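## Task

Using forceps T1, move the white 4 vial from well F1 of rack R1 into well C7 of tube carrier TC, and the violet 0 vial from R1 well E1 into TC well F3. Each must stand on the bottom of its TC well. Then place TC flat within the locators of the raised nest N2, with TC's A1 well at the N2 corner labelled A1. Return T1 to holder H1 with both tips in one slot, and H1 upright on its base. All other vials stay upright in their own wells and R1 stays seated in its nest. Nothing may depend on the robot to stay in place: release everything and move the grippers away at the end.

## Robot and tools

Robot and scene. Two simulated arms, left_arm and right_arm, each with a parallel gripper. TC sits between the arms; the raised nest N2 is on the left arm's side. R1 and TC have their well labels printed on top: letters for rows, numbers for columns, a triangle marking A1. Vials are picked by their caps using the forceps T1, which live in holder H1.

Frames. Result poses are in one world frame: origin on the tabletop between the arms, +x out over the table, +z up, left_arm toward +y. The names left/right do not refer to image sides. Each gripper also has its own axes: fingers point along its +z, and they open and close along its y. The reported end_effector_position is the point between the finger pads, just under 1 cm behind the tips, with orientation as a wxyz quaternion. Reported hand positions may be somewhat wrong, worse at long reach.

The 14-number row. Every motion command is a single list of 14 numbers, each in [-1, 1]: for left_arm dx, dy, dz, rx, ry, rz, opening, then the same seven for right_arm. Always send all 14 even if one arm is idle. dx..rz are an offset, not a pose: they are expressed in that gripper's own axes and counted from the gripper's measured pose in the most recent result that showed it (before any such result in a scene, and for second or later calls inside one reply, from where the hand is when the command begins). Scale: 1.0 equals 0.6 m of translation or 180 degrees of turn; rx, ry, rz form one rotation vector. Opening is absolute, not an offset: +1 is fully open (0.087 m), -1 closed. Zero offsets do not mean hold still; they pull the hand back to its reference pose. To keep an arm where it is, send the offset that returns it to its wanted pose in the first call, zeros afterwards, and always the opening it should keep.

Tools.
- execute_actions: argument actions is a list holding at most one item. An empty list just reports the state. An action is {"rows": [...], "steps": n}: up to 15 rows, n from 1 to 15 (default 15), each step 1/30 s; row k runs on step k and the final row repeats for remaining steps. Every row is measured from the same reference pose, not from the previous row. A wait is {"steps": n} with n up to 300, counted from the last result (the time you spend replying counts toward it). Optional pictures (boolean) controls camera images. A rejected call sends nothing.
- move: target is one 14-number row as above; speed is the path's top speed in m/s, 0.002 to 0.5 (default 0.25), turning capped at twice that in rad/s. Hands travel straight toward their targets, all finishing together, over 0.5 to 10 s; beyond 10 s they stop short. Paths ignore obstacles and the other arm. Hands lag, can drift, and may overshoot speed, particularly with a nearly straight arm. Faster contact and targets set deeper past a surface hit harder. The opening is applied at the start. The result adds a move: line with the ending (done, off_target, moving, held, fault) and active limits (limits=paced: the sent pose was clipped; limits=held: a check blocked some steps, after which the arm may jump fast), plus each hand's distance from its target. If only one arm is named, the other finished fine.
- wait: seconds from 0 to 10; nothing new is sent.
- zoom_image: camera is cam_high, cam_left_wrist or cam_right_wrist; region [x0, y0, x1, y1] in pixels of that camera's last full image (672x504, origin top-left), no larger than 504 by 504.
- finished_scene: scene is the number of the scene being closed; it grades the scene, starts the next, and cannot be reversed. Ending a reply without a tool call ends everything.

Controller behaviour. Each step, the commanded pose is limited to within 70 mm and 16 degrees of the measured pose, then pursued by damped inverse kinematics, position taking priority over orientation. After an action, a hand continues only to its last clipped pose, so check the result and send the remainder. Joint friction may leave a hand up to about 31 mm from the command, and smaller commands may not move it. Elbows never fully straighten. Joint ranges (rad): waist -2.618 to 3.054, shoulder 0.000 to 3.142, elbow 0.000 to 3.142, wrist pitch -1.571 to 1.571, wrist yaw -1.571 to 1.571, wrist roll -2.094 to 2.094. The simulation keeps running while you think.

Reading results. The state line lists left_arm | right_arm poses. grip_measured is the finger opening on the command scale (the last Joint positions value gives metres); each gripper may read up to about 1 mm off consistently. To hold something, command about 0.02 below grip_measured; less grips more gently. Pad force tops out near 20 N; fast closing can squeeze harder or spring open. "pose unreachable" means the clearance check altered or stopped that arm's command; HELD marks affected steps. "Hand target" shows where the controller currently drives each hand. FAULT lines report stops. MOTOR HOT warns at 75 °C; at 90 °C that arm halts for 10 s, and at 100 °C it goes limp and drops. Holding loads heats motors, even while idle.

Cameras. cam_high is fixed; the two wrist cameras ride on their hands. Calibration (K, distortion, T_world_to_cam) is given and may be slightly off.

Avoid: dropping or slipping items, slamming or shoving hard, knocking anything off the table, arm-to-arm contact, and brief tugs on held parts or nudges to loose objects catching you unprepared. Finish with everything released and hands clear.

Each tool is called after "Emit:" by a JSON object that holds its "api" and its "payload".

## Session

Emit:
{"api": "execute_actions", "payload": {"actions": []}}

Scene clock: 0.00 s of 12600.00 s.
left_arm: end_effector_position=(+0.4540, +0.3891, +0.2624) grip_measured=+0.982 end_effector_quat_wxyz=(+0.647, -0.101, +0.690, -0.308) | right_arm: end_effector_position=(+0.5640, -0.3712, +0.3725) grip_measured=+1.000 end_effector_quat_wxyz=(-0.597, +0.673, -0.302, +0.314)
Joint positions: left_arm=[ 0.597  1.757  1.179  0.62   0.861 -0.621  0.087] | right_arm=[-0.409  1.801  1.674 -0.056 -1.053 -1.791  0.087]
Joint velocities: left_arm=[-0.017 -0.002  0.002 -0.037 -0.022  0.037 -0.   ] | right_arm=[ 0.002  0.007 -0.002  0.022 -0.022 -0.007  0.   ]
Motor temperatures (°C, as the motors report them): left_arm=[21 24 28 30 18 20] | right_arm=[21 37 30 24 18 18]
Hand target (left_arm): +0.454, +0.389, +0.262; +0.647, -0.101, +0.690, -0.308
Hand target (right_arm): +0.564, -0.371, +0.373; -0.597, +0.673, -0.302, +0.314
camera_calibration (this result's frames):
cam_left_wrist: T_world_to_cam=[[-0.249592, -0.786686, 0.56465, 0.269548], [-0.83636, -0.118763, -0.53516, 0.587134], [0.488063, -0.605822, -0.628311, 0.322345], [0, 0, 0, 1]] pos_world=[0.401007, 0.477063, 0.364544]
cam_right_wrist: T_world_to_cam=[[0.0408163, 0.120639, 0.991857, -0.348211], [-0.210013, -0.969473, 0.126559, -0.268377], [0.976846, -0.213468, -0.0142345, -0.481978], [0, 0, 0, 1]] pos_world=[0.428669, -0.321064, 0.37248]

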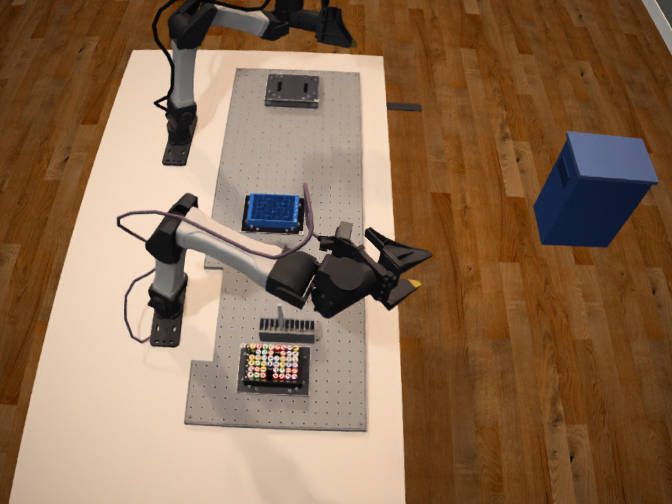

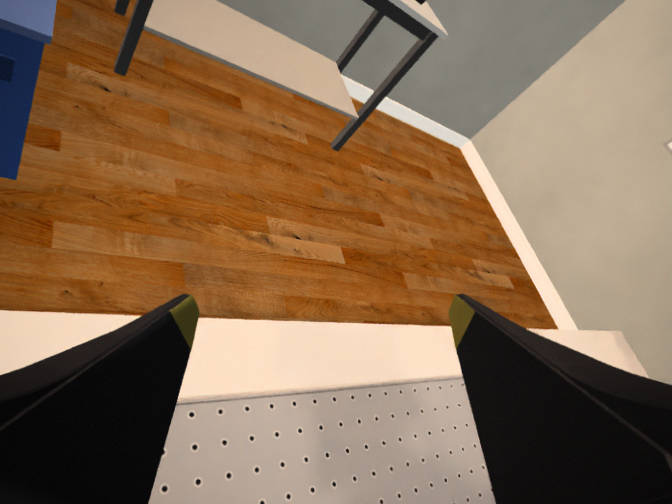

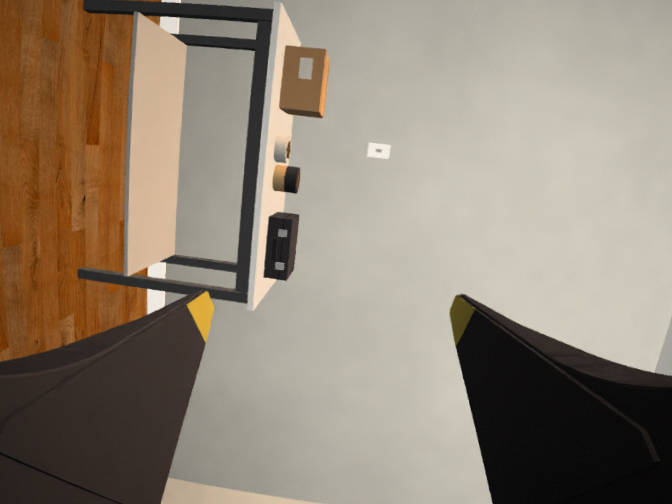

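Emit:
{"api": "move", "payload": {"target": [0,0,0,0,0,0,1,-0.313,0.273,-0.282,-0.157,0.433,0.577,-0.2], "speed": 0.3}}

Scene clock: 14.67 s of 12600.00 s.
left_arm: end_effector_position=(+0.4540, +0.3891, +0.2624) grip_measured=+0.982 end_effector_quat_wxyz=(+0.647, -0.101, +0.690, -0.308) | right_arm: end_effector_position=(+0.3131, -0.3441, +0.2118) grip_measured=-0.200 end_effector_quat_wxyz=(+0.181, -0.000, +0.984, -0.007)
Joint positions: left_arm=[ 0.597  1.757  1.179  0.62   0.861 -0.621  0.087] | right_arm=[-0.203  1.503  1.598 -1.306 -0.052 -0.18   0.035]
Joint velocities: left_arm=[ 0.007  0.012 -0.012  0.007 -0.051  0.007  0.002] | right_arm=[-0.007  0.002 -0.002 -0.11  -0.007 -0.022 -0.   ]
Motor temperatures (°C, as the motors report them): left_arm=[21 28 30 33 18 20] | right_arm=[21 41 33 27 18 18]
Hand target (left_arm): +0.454, +0.389, +0.262; +0.647, -0.101, +0.690, -0.308
Hand target (right_arm): +0.313, -0.345, +0.212; +0.175, +0.008, +0.985, -0.000
Off the commanded pose (left_arm): 0.000 m, 0 deg.
Off the commanded pose (right_arm): 0.004 m, 2 deg.
After step 90, 7.23 s passed at rest.
move: done
camera_calibration (this result's frames):
cam_left_wrist: T_world_to_cam=[[-0.249592, -0.786686, 0.56465, 0.269548], [-0.83636, -0.118763, -0.53516, 0.587134], [0.488063, -0.605822, -0.628311, 0.322345], [0, 0, 0, 1]] pos_world=[0.401007, 0.477063, 0.364544]
cam_right_wrist: T_world_to_cam=[[0.0118145, -0.999929, 0.00167809, -0.348592], [-0.868222, -0.00942578, 0.496087, 0.183735], [-0.496035, -0.00731796, -0.868271, 0.479586], [0, 0, 0, 1]] pos_world=[0.401533, -0.343326, 0.325847]

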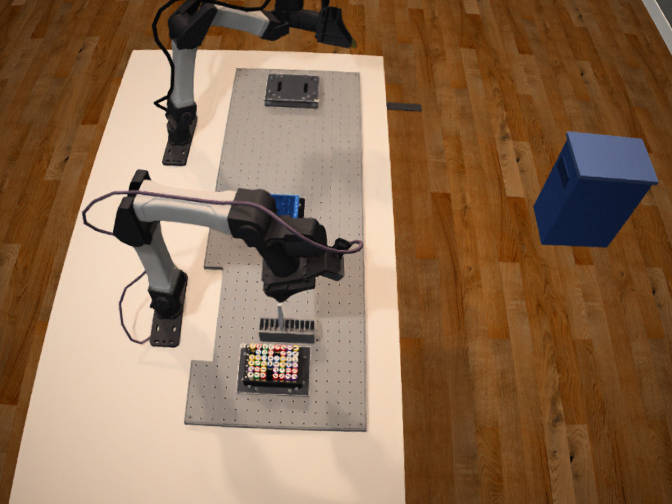

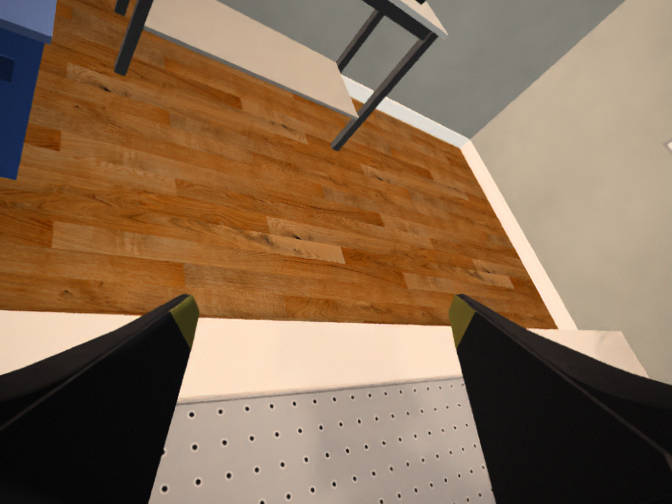

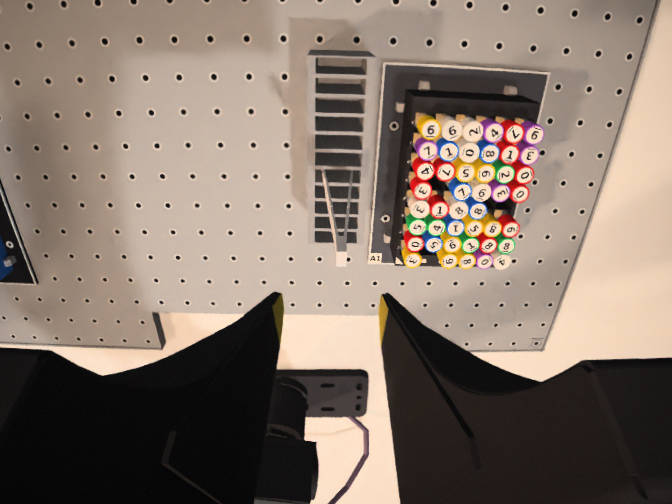

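Emit:
{"api": "move", "payload": {"target": [0,0,0,0,0,0,1,0.072,-0.014,0.165,0.008,0,0.018,-0.2], "speed": 0.08}}

Scene clock: 23.33 s of 12600.00 s.
left_arm: end_effector_position=(+0.4540, +0.3891, +0.2624) grip_measured=+0.982 end_effector_quat_wxyz=(+0.647, -0.101, +0.690, -0.308) | right_arm: end_effector_position=(+0.3101, -0.3510, +0.1071) grip_measured=-0.200 end_effector_quat_wxyz=(+0.181, +0.020, +0.983, -0.009)
Joint positions: left_arm=[ 0.597  1.757  1.179  0.62   0.861 -0.621  0.087] | right_arm=[-0.23   1.447  1.126 -0.89  -0.053 -0.167  0.035]
Joint velocities: left_arm=[-0.017 -0.007  0.002  0.022 -0.081 -0.007  0.   ] | right_arm=[-0.017 -0.017 -0.012 -0.051 -0.022  0.022 -0.   ]
Motor temperatures (°C, as the motors report them): left_arm=[21 29 31 34 18 20] | right_arm=[21 40 33 27 18 18]
Hand target (left_arm): +0.454, +0.389, +0.262; +0.647, -0.101, +0.690, -0.308
Hand target (right_arm): +0.306, -0.355, +0.104; +0.181, +0.029, +0.983, -0.015
Off the commanded pose (left_arm): 0.000 m, 0 deg.
Off the commanded pose (right_arm): 0.005 m, 1 deg.
After step 90, 3.77 s passed at rest.
move: done
camera_calibration (this result's frames):
cam_left_wrist: T_world_to_cam=[[-0.249592, -0.786686, 0.56465, 0.269548], [-0.83636, -0.118763, -0.53516, 0.587134], [0.488063, -0.605822, -0.628311, 0.322345], [0, 0, 0, 1]] pos_world=[0.401007, 0.477063, 0.364544]
cam_right_wrist: T_world_to_cam=[[-0.0279922, -0.999602, -0.00348895, -0.342233], [-0.867938, 0.0225734, 0.49616, 0.244157], [-0.495884, 0.0169168, -0.868224, 0.39558], [0, 0, 0, 1]] pos_world=[0.398495, -0.3543, 0.221117]

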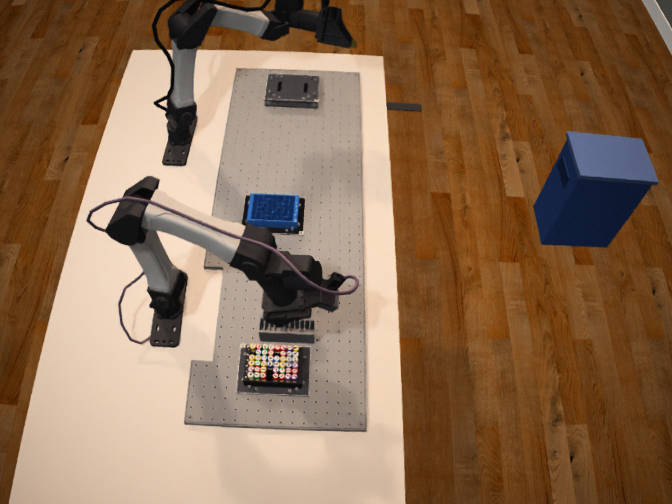

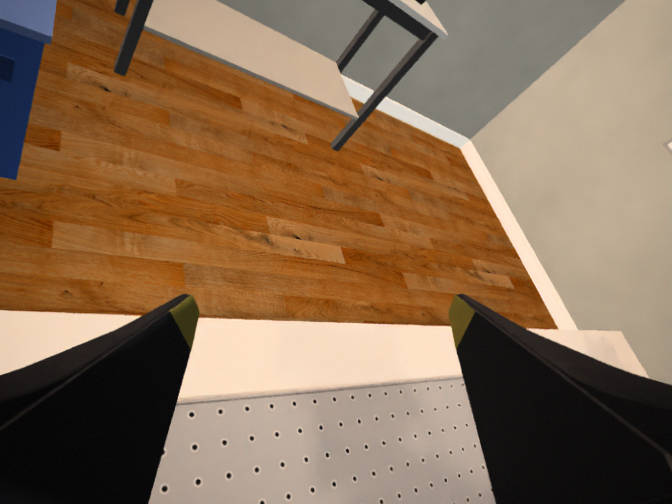

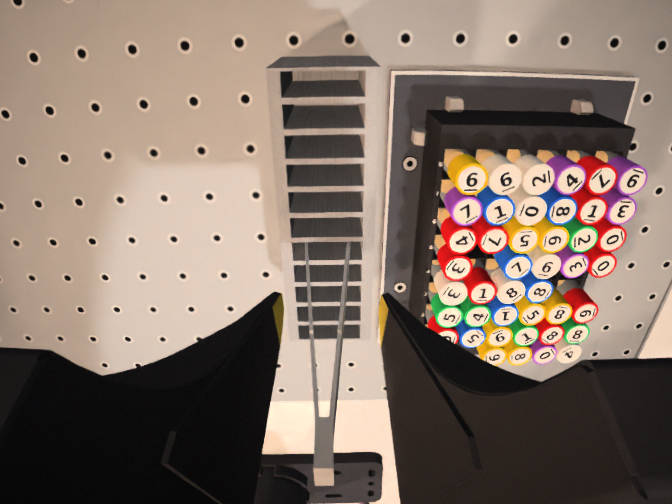

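Emit:
{"api": "execute_actions", "payload": {"actions": [{"rows":[[0,0,0,0,0,0,1,0,0.015,0,0,0,-0.007,-0.3],[0,0,0,0,0,0,1,0,0.015,0,0,0,-0.007,-0.4],[0,0,0,0,0,0,1,0,0.003,0,0,0,0,-0.5],[0,0,0,0,0,0,1,0,0.003,0,0,0,0,-0.58],[0,0,0,0,0,0,1,0,0.003,0,0,0,0,-0.64],[0,0,0,0,0,0,1,0,0.003,0,0,0,0,-0.68],[0,0,0,0,0,0,1,0,0.003,0,0,0,0,-0.71],[0,0,0,0,0,0,1,0,0.003,0,0,0,0,-0.74],[0,0,0,0,0,0,1,0,0.003,0,0,0,0,-0.76],[0,0,0,0,0,0,1,0,0.003,0,0,0,0,-0.78],[0,0,0,0,0,0,1,0,0.003,0,0,0,0,-0.8]]}], "pictures": false}}

Emit:
{"api": "move", "payload": {"target": [0,0,0,0,0,0,1,-0.045,0,-0.12,0,0.012,0,-0.8], "speed": 0.05}}

Scene clock: 33.63 s of 12600.00 s.
left_arm: end_effector_position=(+0.4540, +0.3891, +0.2624) grip_measured=+0.982 end_effector_quat_wxyz=(+0.647, -0.101, +0.690, -0.308) | right_arm: end_effector_position=(+0.3112, -0.3476, +0.1071) grip_measured=-0.799 end_effector_quat_wxyz=(+0.181, +0.015, +0.983, -0.008)
Joint positions: left_arm=[ 0.597  1.757  1.179  0.62   0.861 -0.621  0.087] | right_arm=[-0.217  1.447  1.126 -0.889 -0.052 -0.164  0.009]
Joint velocities: left_arm=[ 0.007  0.007  0.007  0.095  0.022 -0.051 -0.   ] | right_arm=[-0.007  0.012 -0.012 -0.051 -0.007  0.007 -0.   ]
Motor temperatures (°C, as the motors report them): left_arm=[21 31 32 35 18 20] | right_arm=[21 41 33 27 18 18]
Hand target (left_arm): +0.454, +0.389, +0.262; +0.647, -0.101, +0.690, -0.308
Hand target (right_arm): +0.310, -0.349, +0.107; +0.180, +0.020, +0.983, -0.008
Off the commanded pose (left_arm): 0.000 m, 0 deg.
Off the commanded pose (right_arm): 0.002 m, 1 deg.
Steps of this call (steps 1 to 90: nothing new was sent; then 6.80 s passed at rest; steps 91 to 105: all 15 steps of this action). Readings (end_effector_position):
91: left_arm (+0.4540, +0.3891, +0.2624) | right_arm (+0.3106, -0.3505, +0.1071)
92: left_arm (+0.4540, +0.3891, +0.2624) | right_arm (+0.3110, -0.3486, +0.1071)
94: left_arm (+0.4540, +0.3891, +0.2624) | right_arm (+0.3112, -0.3475, +0.1071)
98: left_arm (+0.4540, +0.3891, +0.2624) | right_arm (+0.3112, -0.3476, +0.1071)
105: the state above

Scene clock: 35.90 s of 12600.00 s.
left_arm: end_effector_position=(+0.4540, +0.3891, +0.2624) grip_measured=+0.982 end_effector_quat_wxyz=(+0.647, -0.101, +0.690, -0.308) | right_arm: end_effector_position=(+0.3114, -0.3475, +0.1832) grip_measured=-0.800 end_effector_quat_wxyz=(+0.171, +0.016, +0.985, -0.006)
Joint positions: left_arm=[ 0.597  1.757  1.179  0.62   0.861 -0.621  0.087] | right_arm=[-0.217  1.489  1.472 -1.214 -0.052 -0.162  0.009]
Joint velocities: left_arm=[-0.002 -0.007  0.007 -0.022 -0.066  0.051 -0.002] | right_arm=[-0.007  0.007 -0.002  0.007 -0.051  0.051  0.001]
Motor temperatures (°C, as the motors report them): left_arm=[21 31 32 35 18 20] | right_arm=[21 41 34 27 18 18]
Hand target (left_arm): +0.454, +0.389, +0.262; +0.647, -0.101, +0.690, -0.308
Hand target (right_arm): +0.312, -0.346, +0.184; +0.163, +0.015, +0.986, -0.008
Off the commanded pose (left_arm): 0.000 m, 0 deg.
Off the commanded pose (right_arm): 0.001 m, 1 deg.
move: done
camera_calibration (this result's frames):
cam_left_wrist: T_world_to_cam=[[-0.249592, -0.786686, 0.56465, 0.269548], [-0.83636, -0.118763, -0.53516, 0.587134], [0.488063, -0.605822, -0.628311, 0.322345], [0, 0, 0, 1]] pos_world=[0.401007, 0.477063, 0.364544]
cam_right_wrist: T_world_to_cam=[[-0.0198487, -0.999773, -0.00768722, -0.340349], [-0.85784, 0.0130807, 0.51375, 0.197779], [-0.513533, 0.0167917, -0.857905, 0.465791], [0, 0, 0, 1]] pos_world=[0.402107, -0.35068, 0.295379]

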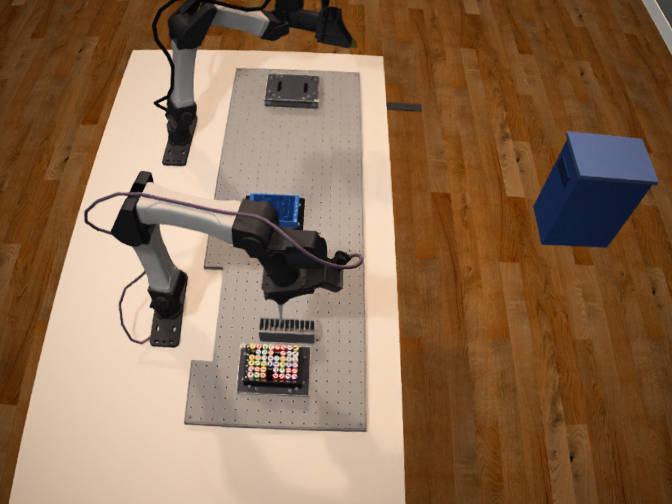

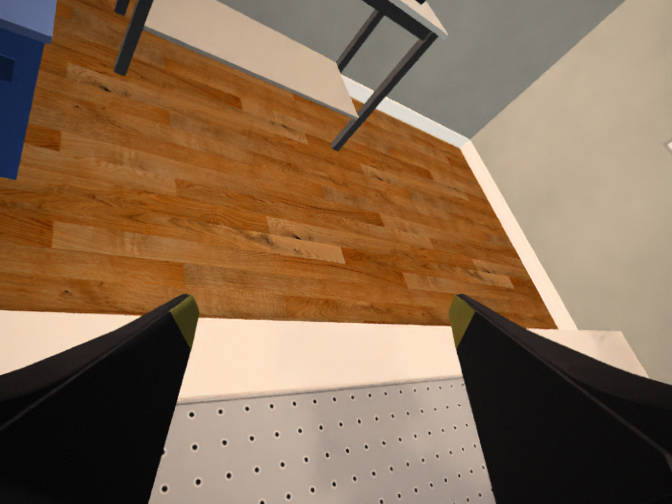

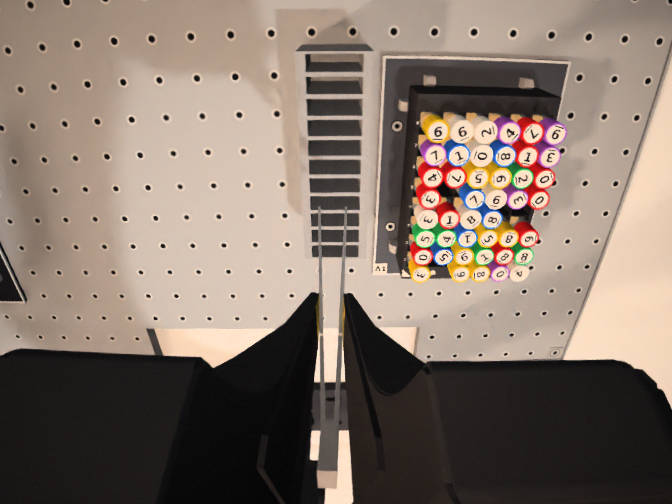

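Emit:
{"api": "move", "payload": {"target": [0,0,0,0,0,0,1,0.097,-0.212,-0.012,0.08,0.008,0.232,-0.785], "speed": 0.15}}

Emit:
{"api": "zoom_image", "payload": {"camera": "cam_right_wrist", "region": [270,120,400,250]}}

Scene clock: 48.13 s of 12600.00 s.
left_arm: end_effector_position=(+0.4540, +0.3891, +0.2624) grip_measured=+0.982 end_effector_quat_wxyz=(+0.647, -0.101, +0.690, -0.308) | right_arm: end_effector_position=(+0.2521, -0.4691, +0.1810) grip_measured=-0.785 end_effector_quat_wxyz=(+0.159, +0.376, +0.911, -0.065)
Joint positions: left_arm=[ 0.597  1.757  1.179  0.62   0.861 -0.621  0.087] | right_arm=[-0.676  1.473  1.447 -1.201  0.04   0.113  0.009]
Joint velocities: left_arm=[-0.012  0.007 -0.012 -0.007  0.066  0.037  0.   ] | right_arm=[-0.012 -0.012 -0.012  0.051  0.007 -0.037  0.   ]
Motor temperatures (°C, as the motors report them): left_arm=[21 32 32 35 18 20] | right_arm=[21 40 35 26 18 18]
Hand target (left_arm): +0.454, +0.389, +0.262; +0.647, -0.101, +0.690, -0.308
Hand target (right_arm): +0.252, -0.475, +0.173; +0.149, +0.385, +0.908, -0.069
Off the commanded pose (left_arm): 0.000 m, 0 deg.
Off the commanded pose (right_arm): 0.011 m, 2 deg.
After step 90, 6.33 s passed at rest.
move: off_target (right_arm)
camera_calibration (this result's frames):
cam_left_wrist: T_world_to_cam=[[-0.249592, -0.786686, 0.56465, 0.269548], [-0.83636, -0.118763, -0.53516, 0.587134], [0.488063, -0.605822, -0.628311, 0.322345], [0, 0, 0, 1]] pos_world=[0.401007, 0.477063, 0.364544]
cam_right_wrist: T_world_to_cam=[[-0.695113, -0.718755, -0.0144344, -0.159764], [-0.622996, 0.592242, 0.511005, 0.362596], [-0.358739, 0.364199, -0.859456, 0.559736], [0, 0, 0, 1]] pos_world=[0.315641, -0.533431, 0.293474]

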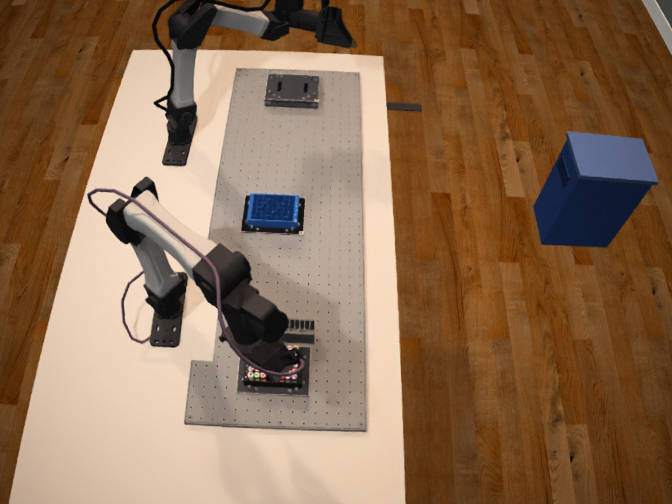

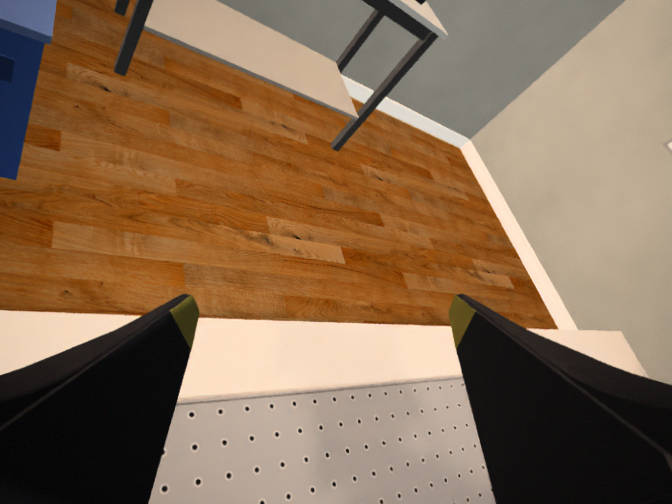

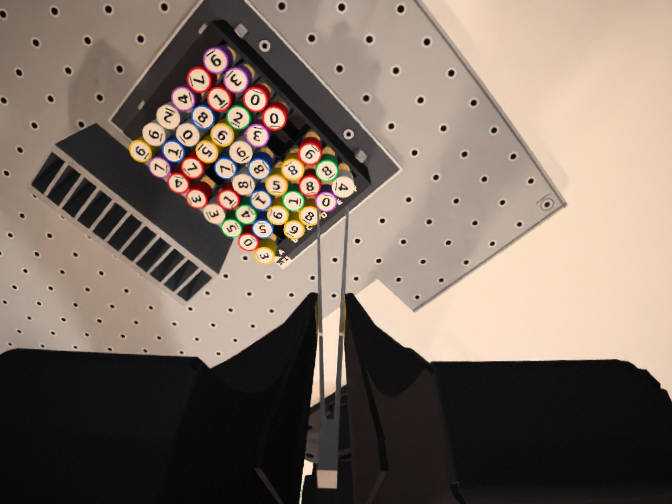

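Region (270, 120, 400, 250) of cam_right_wrist's 672x504 image, scaled by 3.877, with more detail than that image has.

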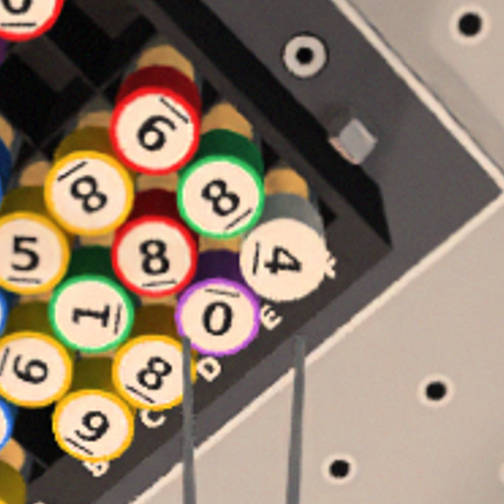

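Emit:
{"api": "move", "payload": {"target": [0,0,0,0,0,0,1,0.015,-0.014,0.038,0,0.008,0.004,-0.785], "speed": 0.04}}

Emit:
{"api": "zoom_image", "payload": {"camera": "cam_right_wrist", "region": [270,120,400,250]}}

Scene clock: 54.67 s of 12600.00 s.
left_arm: end_effector_position=(+0.4540, +0.3891, +0.2624) grip_measured=+0.982 end_effector_quat_wxyz=(+0.647, -0.101, +0.690, -0.308) | right_arm: end_effector_position=(+0.2470, -0.4745, +0.1629) grip_measured=-0.785 end_effector_quat_wxyz=(+0.151, +0.381, +0.910, -0.066)
Joint positions: left_arm=[ 0.597  1.757  1.179  0.62   0.861 -0.621  0.087] | right_arm=[-0.701  1.473  1.377 -1.145  0.039  0.1    0.009]
Joint velocities: left_arm=[-0.002  0.002 -0.017  0.037 -0.022 -0.007  0.001] | right_arm=[ 0.012 -0.002 -0.012  0.051 -0.022 -0.037  0.   ]
Motor temperatures (°C, as the motors report them): left_arm=[21 32 32 35 18 20] | right_arm=[21 40 35 27 18 18]
Hand target (left_arm): +0.454, +0.389, +0.262; +0.647, -0.101, +0.690, -0.308
Hand target (right_arm): +0.245, -0.475, +0.157; +0.148, +0.382, +0.910, -0.060
Off the commanded pose (left_arm): 0.000 m, 0 deg.
Off the commanded pose (right_arm): 0.007 m, 1 deg.
After step 90, 2.50 s passed at rest.
move: done
camera_calibration (this result's frames):
cam_left_wrist: T_world_to_cam=[[-0.249592, -0.786686, 0.56465, 0.269548], [-0.83636, -0.118763, -0.53516, 0.587134], [0.488063, -0.605822, -0.628311, 0.322345], [0, 0, 0, 1]] pos_world=[0.401007, 0.477063, 0.364544]
cam_right_wrist: T_world_to_cam=[[-0.703893, -0.710249, -0.00903304, -0.162163], [-0.608503, 0.5964, 0.523481, 0.368229], [-0.366414, 0.373971, -0.85199, 0.549698], [0, 0, 0, 1]] pos_world=[0.31134, -0.540359, 0.274112]

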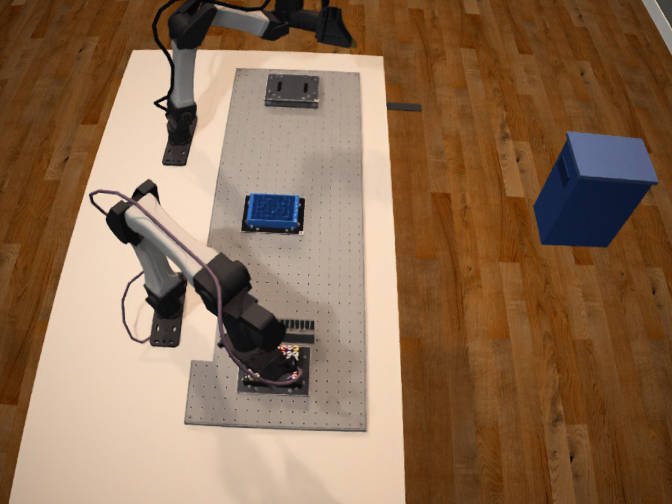

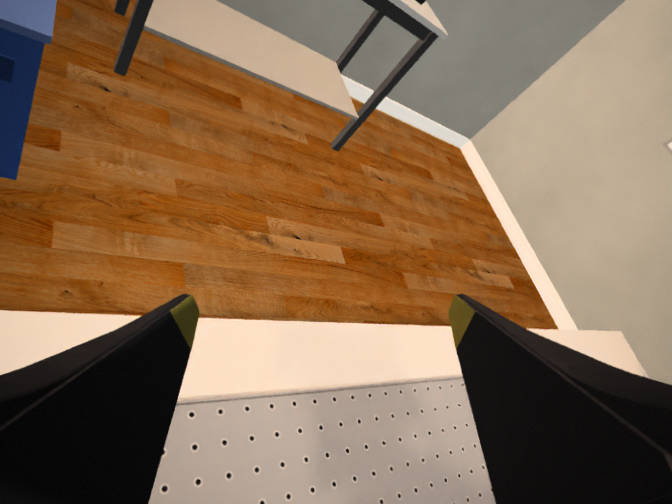

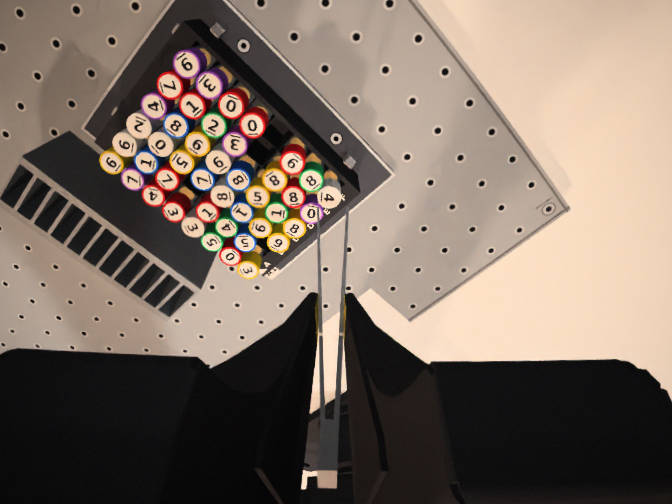

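Region (270, 120, 400, 250) of cam_right_wrist's 672x504 image, scaled by 3.877, with more detail than that image has.

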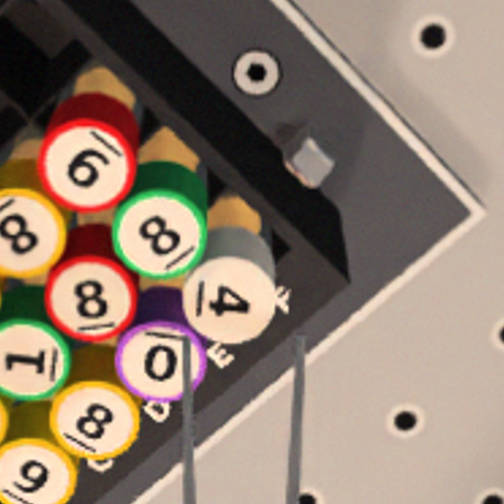

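Emit:
{"api": "execute_actions", "payload": {"actions": [{"rows":[[0,0,0,0,0,0,1,0,0.018,0,0,0,-0.008,-0.783],[0,0,0,0,0,0,1,0.003,0.004,0.012,0,0,-0.002,-0.781]]}]}}

Emit:
{"api": "zoom_image", "payload": {"camera": "cam_right_wrist", "region": [270,120,400,250]}}

Scene clock: 69.53 s of 12600.00 s.
left_arm: end_effector_position=(+0.4540, +0.3891, +0.2624) grip_measured=+0.982 end_effector_quat_wxyz=(+0.647, -0.101, +0.690, -0.308) | right_arm: end_effector_position=(+0.2514, -0.4752, +0.1636) grip_measured=-0.781 end_effector_quat_wxyz=(+0.159, +0.378, +0.910, -0.068)
Joint positions: left_arm=[ 0.597  1.757  1.179  0.62   0.861 -0.621  0.087] | right_arm=[-0.692  1.473  1.377 -1.13   0.041  0.102  0.01 ]
Joint velocities: left_arm=[-0.012  0.007  0.007  0.007  0.051 -0.022 -0.001] | right_arm=[ 0.017 -0.002 -0.012 -0.037  0.022  0.007  0.001]
Motor temperatures (°C, as the motors report them): left_arm=[21 33 33 36 18 20] | right_arm=[21 40 34 27 18 18]
Hand target (left_arm): +0.454, +0.389, +0.262; +0.647, -0.101, +0.690, -0.308
Hand target (right_arm): +0.249, -0.473, +0.156; +0.151, +0.378, +0.911, -0.066
Off the commanded pose (left_arm): 0.000 m, 0 deg.
Off the commanded pose (right_arm): 0.009 m, 1 deg.
Steps of this call (steps 1 to 90: nothing new was sent; then 11.37 s passed at rest; steps 91 to 105: all 15 steps of this action). Readings (end_effector_position):
91: left_arm (+0.4540, +0.3891, +0.2624) | right_arm (+0.2478, -0.4742, +0.1630)
92: left_arm (+0.4540, +0.3891, +0.2624) | right_arm (+0.2488, -0.4735, +0.1631)
94: left_arm (+0.4540, +0.3891, +0.2624) | right_arm (+0.2499, -0.4739, +0.1632)
98: left_arm (+0.4540, +0.3891, +0.2624) | right_arm (+0.2509, -0.4748, +0.1635)
105: the state above
camera_calibration (this result's frames):
cam_left_wrist: T_world_to_cam=[[-0.249592, -0.786686, 0.56465, 0.269548], [-0.83636, -0.118763, -0.53516, 0.587134], [0.488063, -0.605822, -0.628311, 0.322345], [0, 0, 0, 1]] pos_world=[0.401007, 0.477063, 0.364544]
cam_right_wrist: T_world_to_cam=[[-0.699014, -0.715049, -0.00919828, -0.163023], [-0.61823, 0.597801, 0.510319, 0.376218], [-0.359404, 0.362407, -0.859936, 0.54617], [0, 0, 0, 1]] pos_world=[0.31493, -0.539408, 0.27618]

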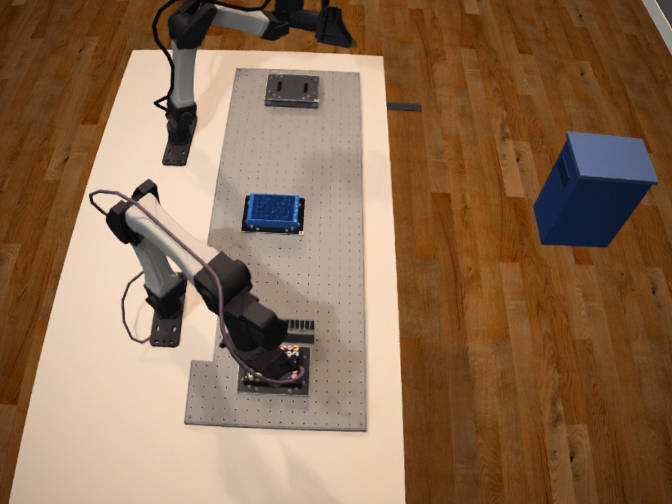

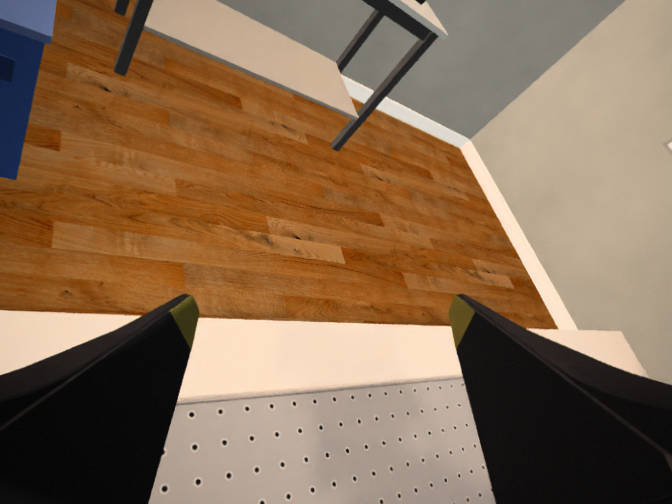

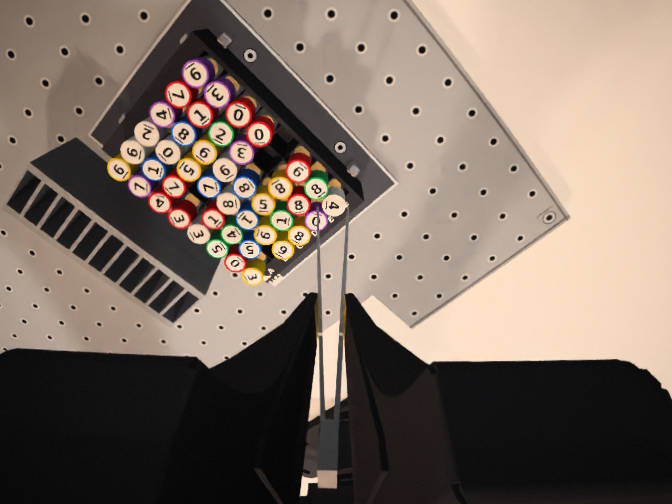

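Region (270, 120, 400, 250) of cam_right_wrist's 672x504 image, scaled by 3.877, with more detail than that image has.

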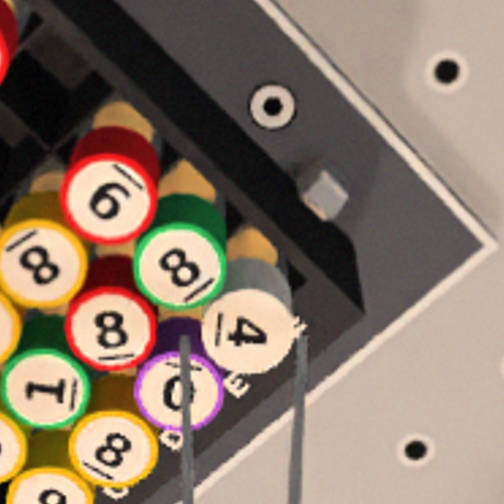

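Emit:
{"api": "execute_actions", "payload": {"actions": [{"rows":[[0,0,0,0,0,0,1,0.013,0,0.016,0,0.007,0,-0.781]]}]}}

Emit:
{"api": "zoom_image", "payload": {"camera": "cam_right_wrist", "region": [270,120,400,250]}}

Scene clock: 77.67 s of 12600.00 s.
left_arm: end_effector_position=(+0.4540, +0.3891, +0.2624) grip_measured=+0.982 end_effector_quat_wxyz=(+0.647, -0.101, +0.690, -0.308) | right_arm: end_effector_position=(+0.2495, -0.4737, +0.1580) grip_measured=-0.781 end_effector_quat_wxyz=(+0.153, +0.378, +0.911, -0.066)
Joint positions: left_arm=[ 0.597  1.757  1.179  0.62   0.861 -0.621  0.087] | right_arm=[-0.692  1.473  1.357 -1.123  0.041  0.102  0.01 ]
Joint velocities: left_arm=[-0.002 -0.012  0.002 -0.037 -0.066  0.007  0.   ] | right_arm=[ 0.007 -0.007 -0.007 -0.095 -0.022  0.037 -0.001]
Motor temperatures (°C, as the motors report them): left_arm=[21 33 33 36 18 20] | right_arm=[21 40 34 27 18 18]
Hand target (left_arm): +0.454, +0.389, +0.262; +0.647, -0.101, +0.690, -0.308
Hand target (right_arm): +0.248, -0.472, +0.152; +0.148, +0.378, +0.911, -0.064
Off the commanded pose (left_arm): 0.000 m, 0 deg.
Off the commanded pose (right_arm): 0.006 m, 1 deg.
Steps of this call (steps 1 to 90: nothing new was sent; then 4.63 s passed at rest; steps 91 to 105: all 15 steps of this action). Readings (end_effector_position):
91: left_arm (+0.4540, +0.3891, +0.2624) | right_arm (+0.2515, -0.4753, +0.1629)
92: left_arm (+0.4540, +0.3891, +0.2624) | right_arm (+0.2513, -0.4751, +0.1619)
94: left_arm (+0.4540, +0.3891, +0.2624) | right_arm (+0.2500, -0.4741, +0.1592)
98: left_arm (+0.4540, +0.3891, +0.2624) | right_arm (+0.2493, -0.4735, +0.1580)
105: the state above
camera_calibration (this result's frames):
cam_left_wrist: T_world_to_cam=[[-0.249592, -0.786686, 0.56465, 0.269548], [-0.83636, -0.118763, -0.53516, 0.587134], [0.488063, -0.605822, -0.628311, 0.322345], [0, 0, 0, 1]] pos_world=[0.401007, 0.477063, 0.364544]
cam_right_wrist: T_world_to_cam=[[-0.699098, -0.714981, -0.00798946, -0.163448], [-0.613173, 0.59373, 0.52106, 0.372088], [-0.367804, 0.369171, -0.853483, 0.544385], [0, 0, 0, 1]] pos_world=[0.314116, -0.538753, 0.269437]

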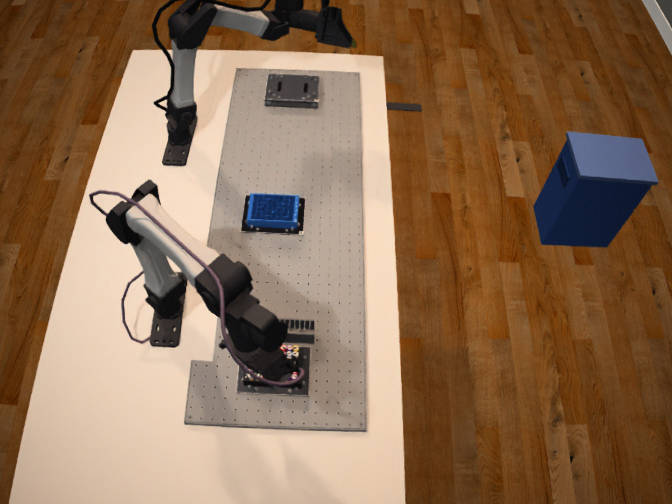

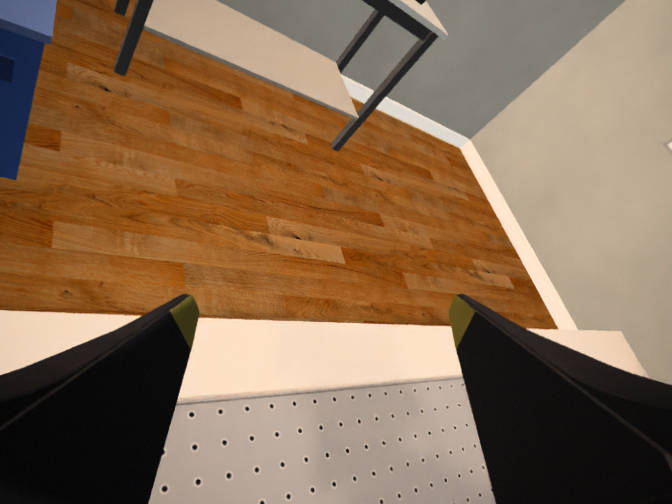

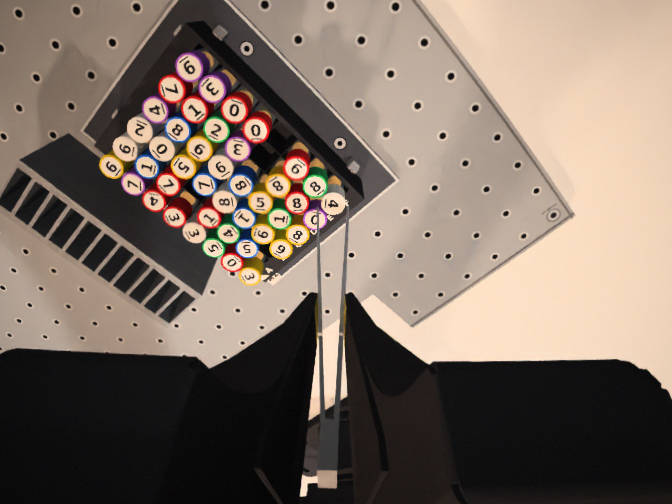

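Region (270, 120, 400, 250) of cam_right_wrist's 672x504 image, scaled by 3.877, with more detail than that image has.

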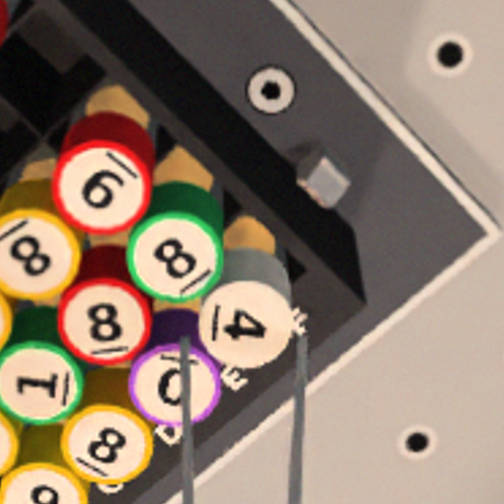

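Emit:
{"api": "move", "payload": {"target": [0,0,0,0,0,0,1,0.012,0,0.029,0,0.003,0,-0.781], "speed": 0.03}}

Emit:
{"api": "zoom_image", "payload": {"camera": "cam_right_wrist", "region": [270,120,400,250]}}

Scene clock: 89.67 s of 12600.00 s.
left_arm: end_effector_position=(+0.4540, +0.3891, +0.2624) grip_measured=+0.982 end_effector_quat_wxyz=(+0.647, -0.101, +0.690, -0.308) | right_arm: end_effector_position=(+0.2498, -0.4739, +0.1449) grip_measured=-0.781 end_effector_quat_wxyz=(+0.151, +0.378, +0.911, -0.066)
Joint positions: left_arm=[ 0.597  1.757  1.179  0.62   0.861 -0.621  0.087] | right_arm=[-0.692  1.473  1.306 -1.075  0.041  0.102  0.01 ]
Joint velocities: left_arm=[-0.002  0.002 -0.012 -0.051  0.007 -0.022 -0.002] | right_arm=[ 0.007  0.012  0.002 -0.007 -0.022  0.022  0.   ]
Motor temperatures (°C, as the motors report them): left_arm=[21 33 33 36 18 20] | right_arm=[21 40 33 27 18 18]
Hand target (left_arm): +0.454, +0.389, +0.262; +0.647, -0.101, +0.690, -0.308
Hand target (right_arm): +0.248, -0.473, +0.139; +0.148, +0.378, +0.912, -0.065
Off the commanded pose (left_arm): 0.000 m, 0 deg.
Off the commanded pose (right_arm): 0.006 m, 0 deg.
After step 90, 8.10 s passed at rest.
move: done
camera_calibration (this result's frames):
cam_left_wrist: T_world_to_cam=[[-0.249592, -0.786686, 0.56465, 0.269548], [-0.83636, -0.118763, -0.53516, 0.587134], [0.488063, -0.605822, -0.628311, 0.322345], [0, 0, 0, 1]] pos_world=[0.401007, 0.477063, 0.364544]
cam_right_wrist: T_world_to_cam=[[-0.699119, -0.714964, -0.00765955, -0.163547], [-0.611776, 0.592605, 0.523975, 0.377947], [-0.370084, 0.371007, -0.851699, 0.534627], [0, 0, 0, 1]] pos_world=[0.314737, -0.539253, 0.256054]

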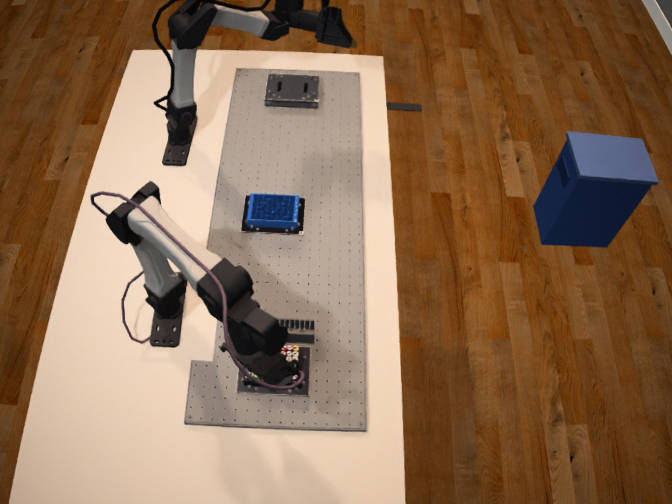

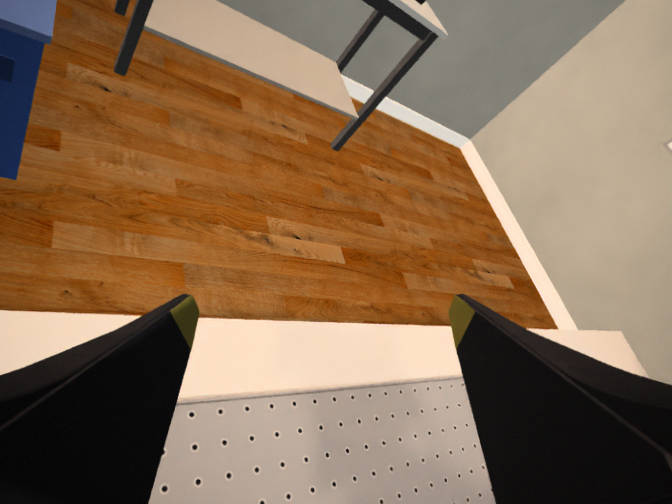

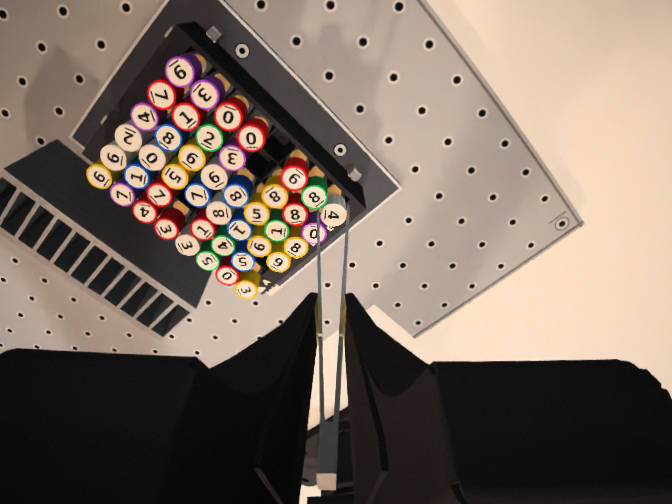

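Region (270, 120, 400, 250) of cam_right_wrist's 672x504 image, scaled by 3.877, with more detail than that image has.

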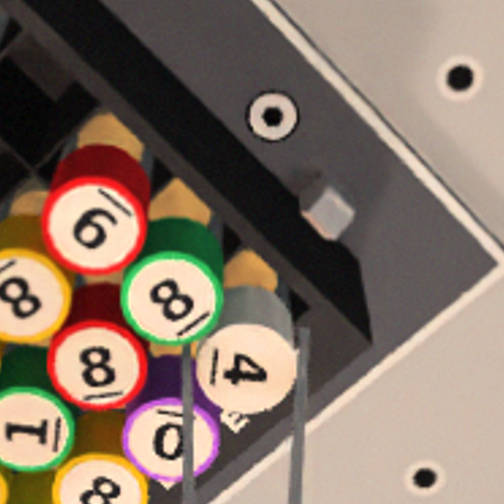

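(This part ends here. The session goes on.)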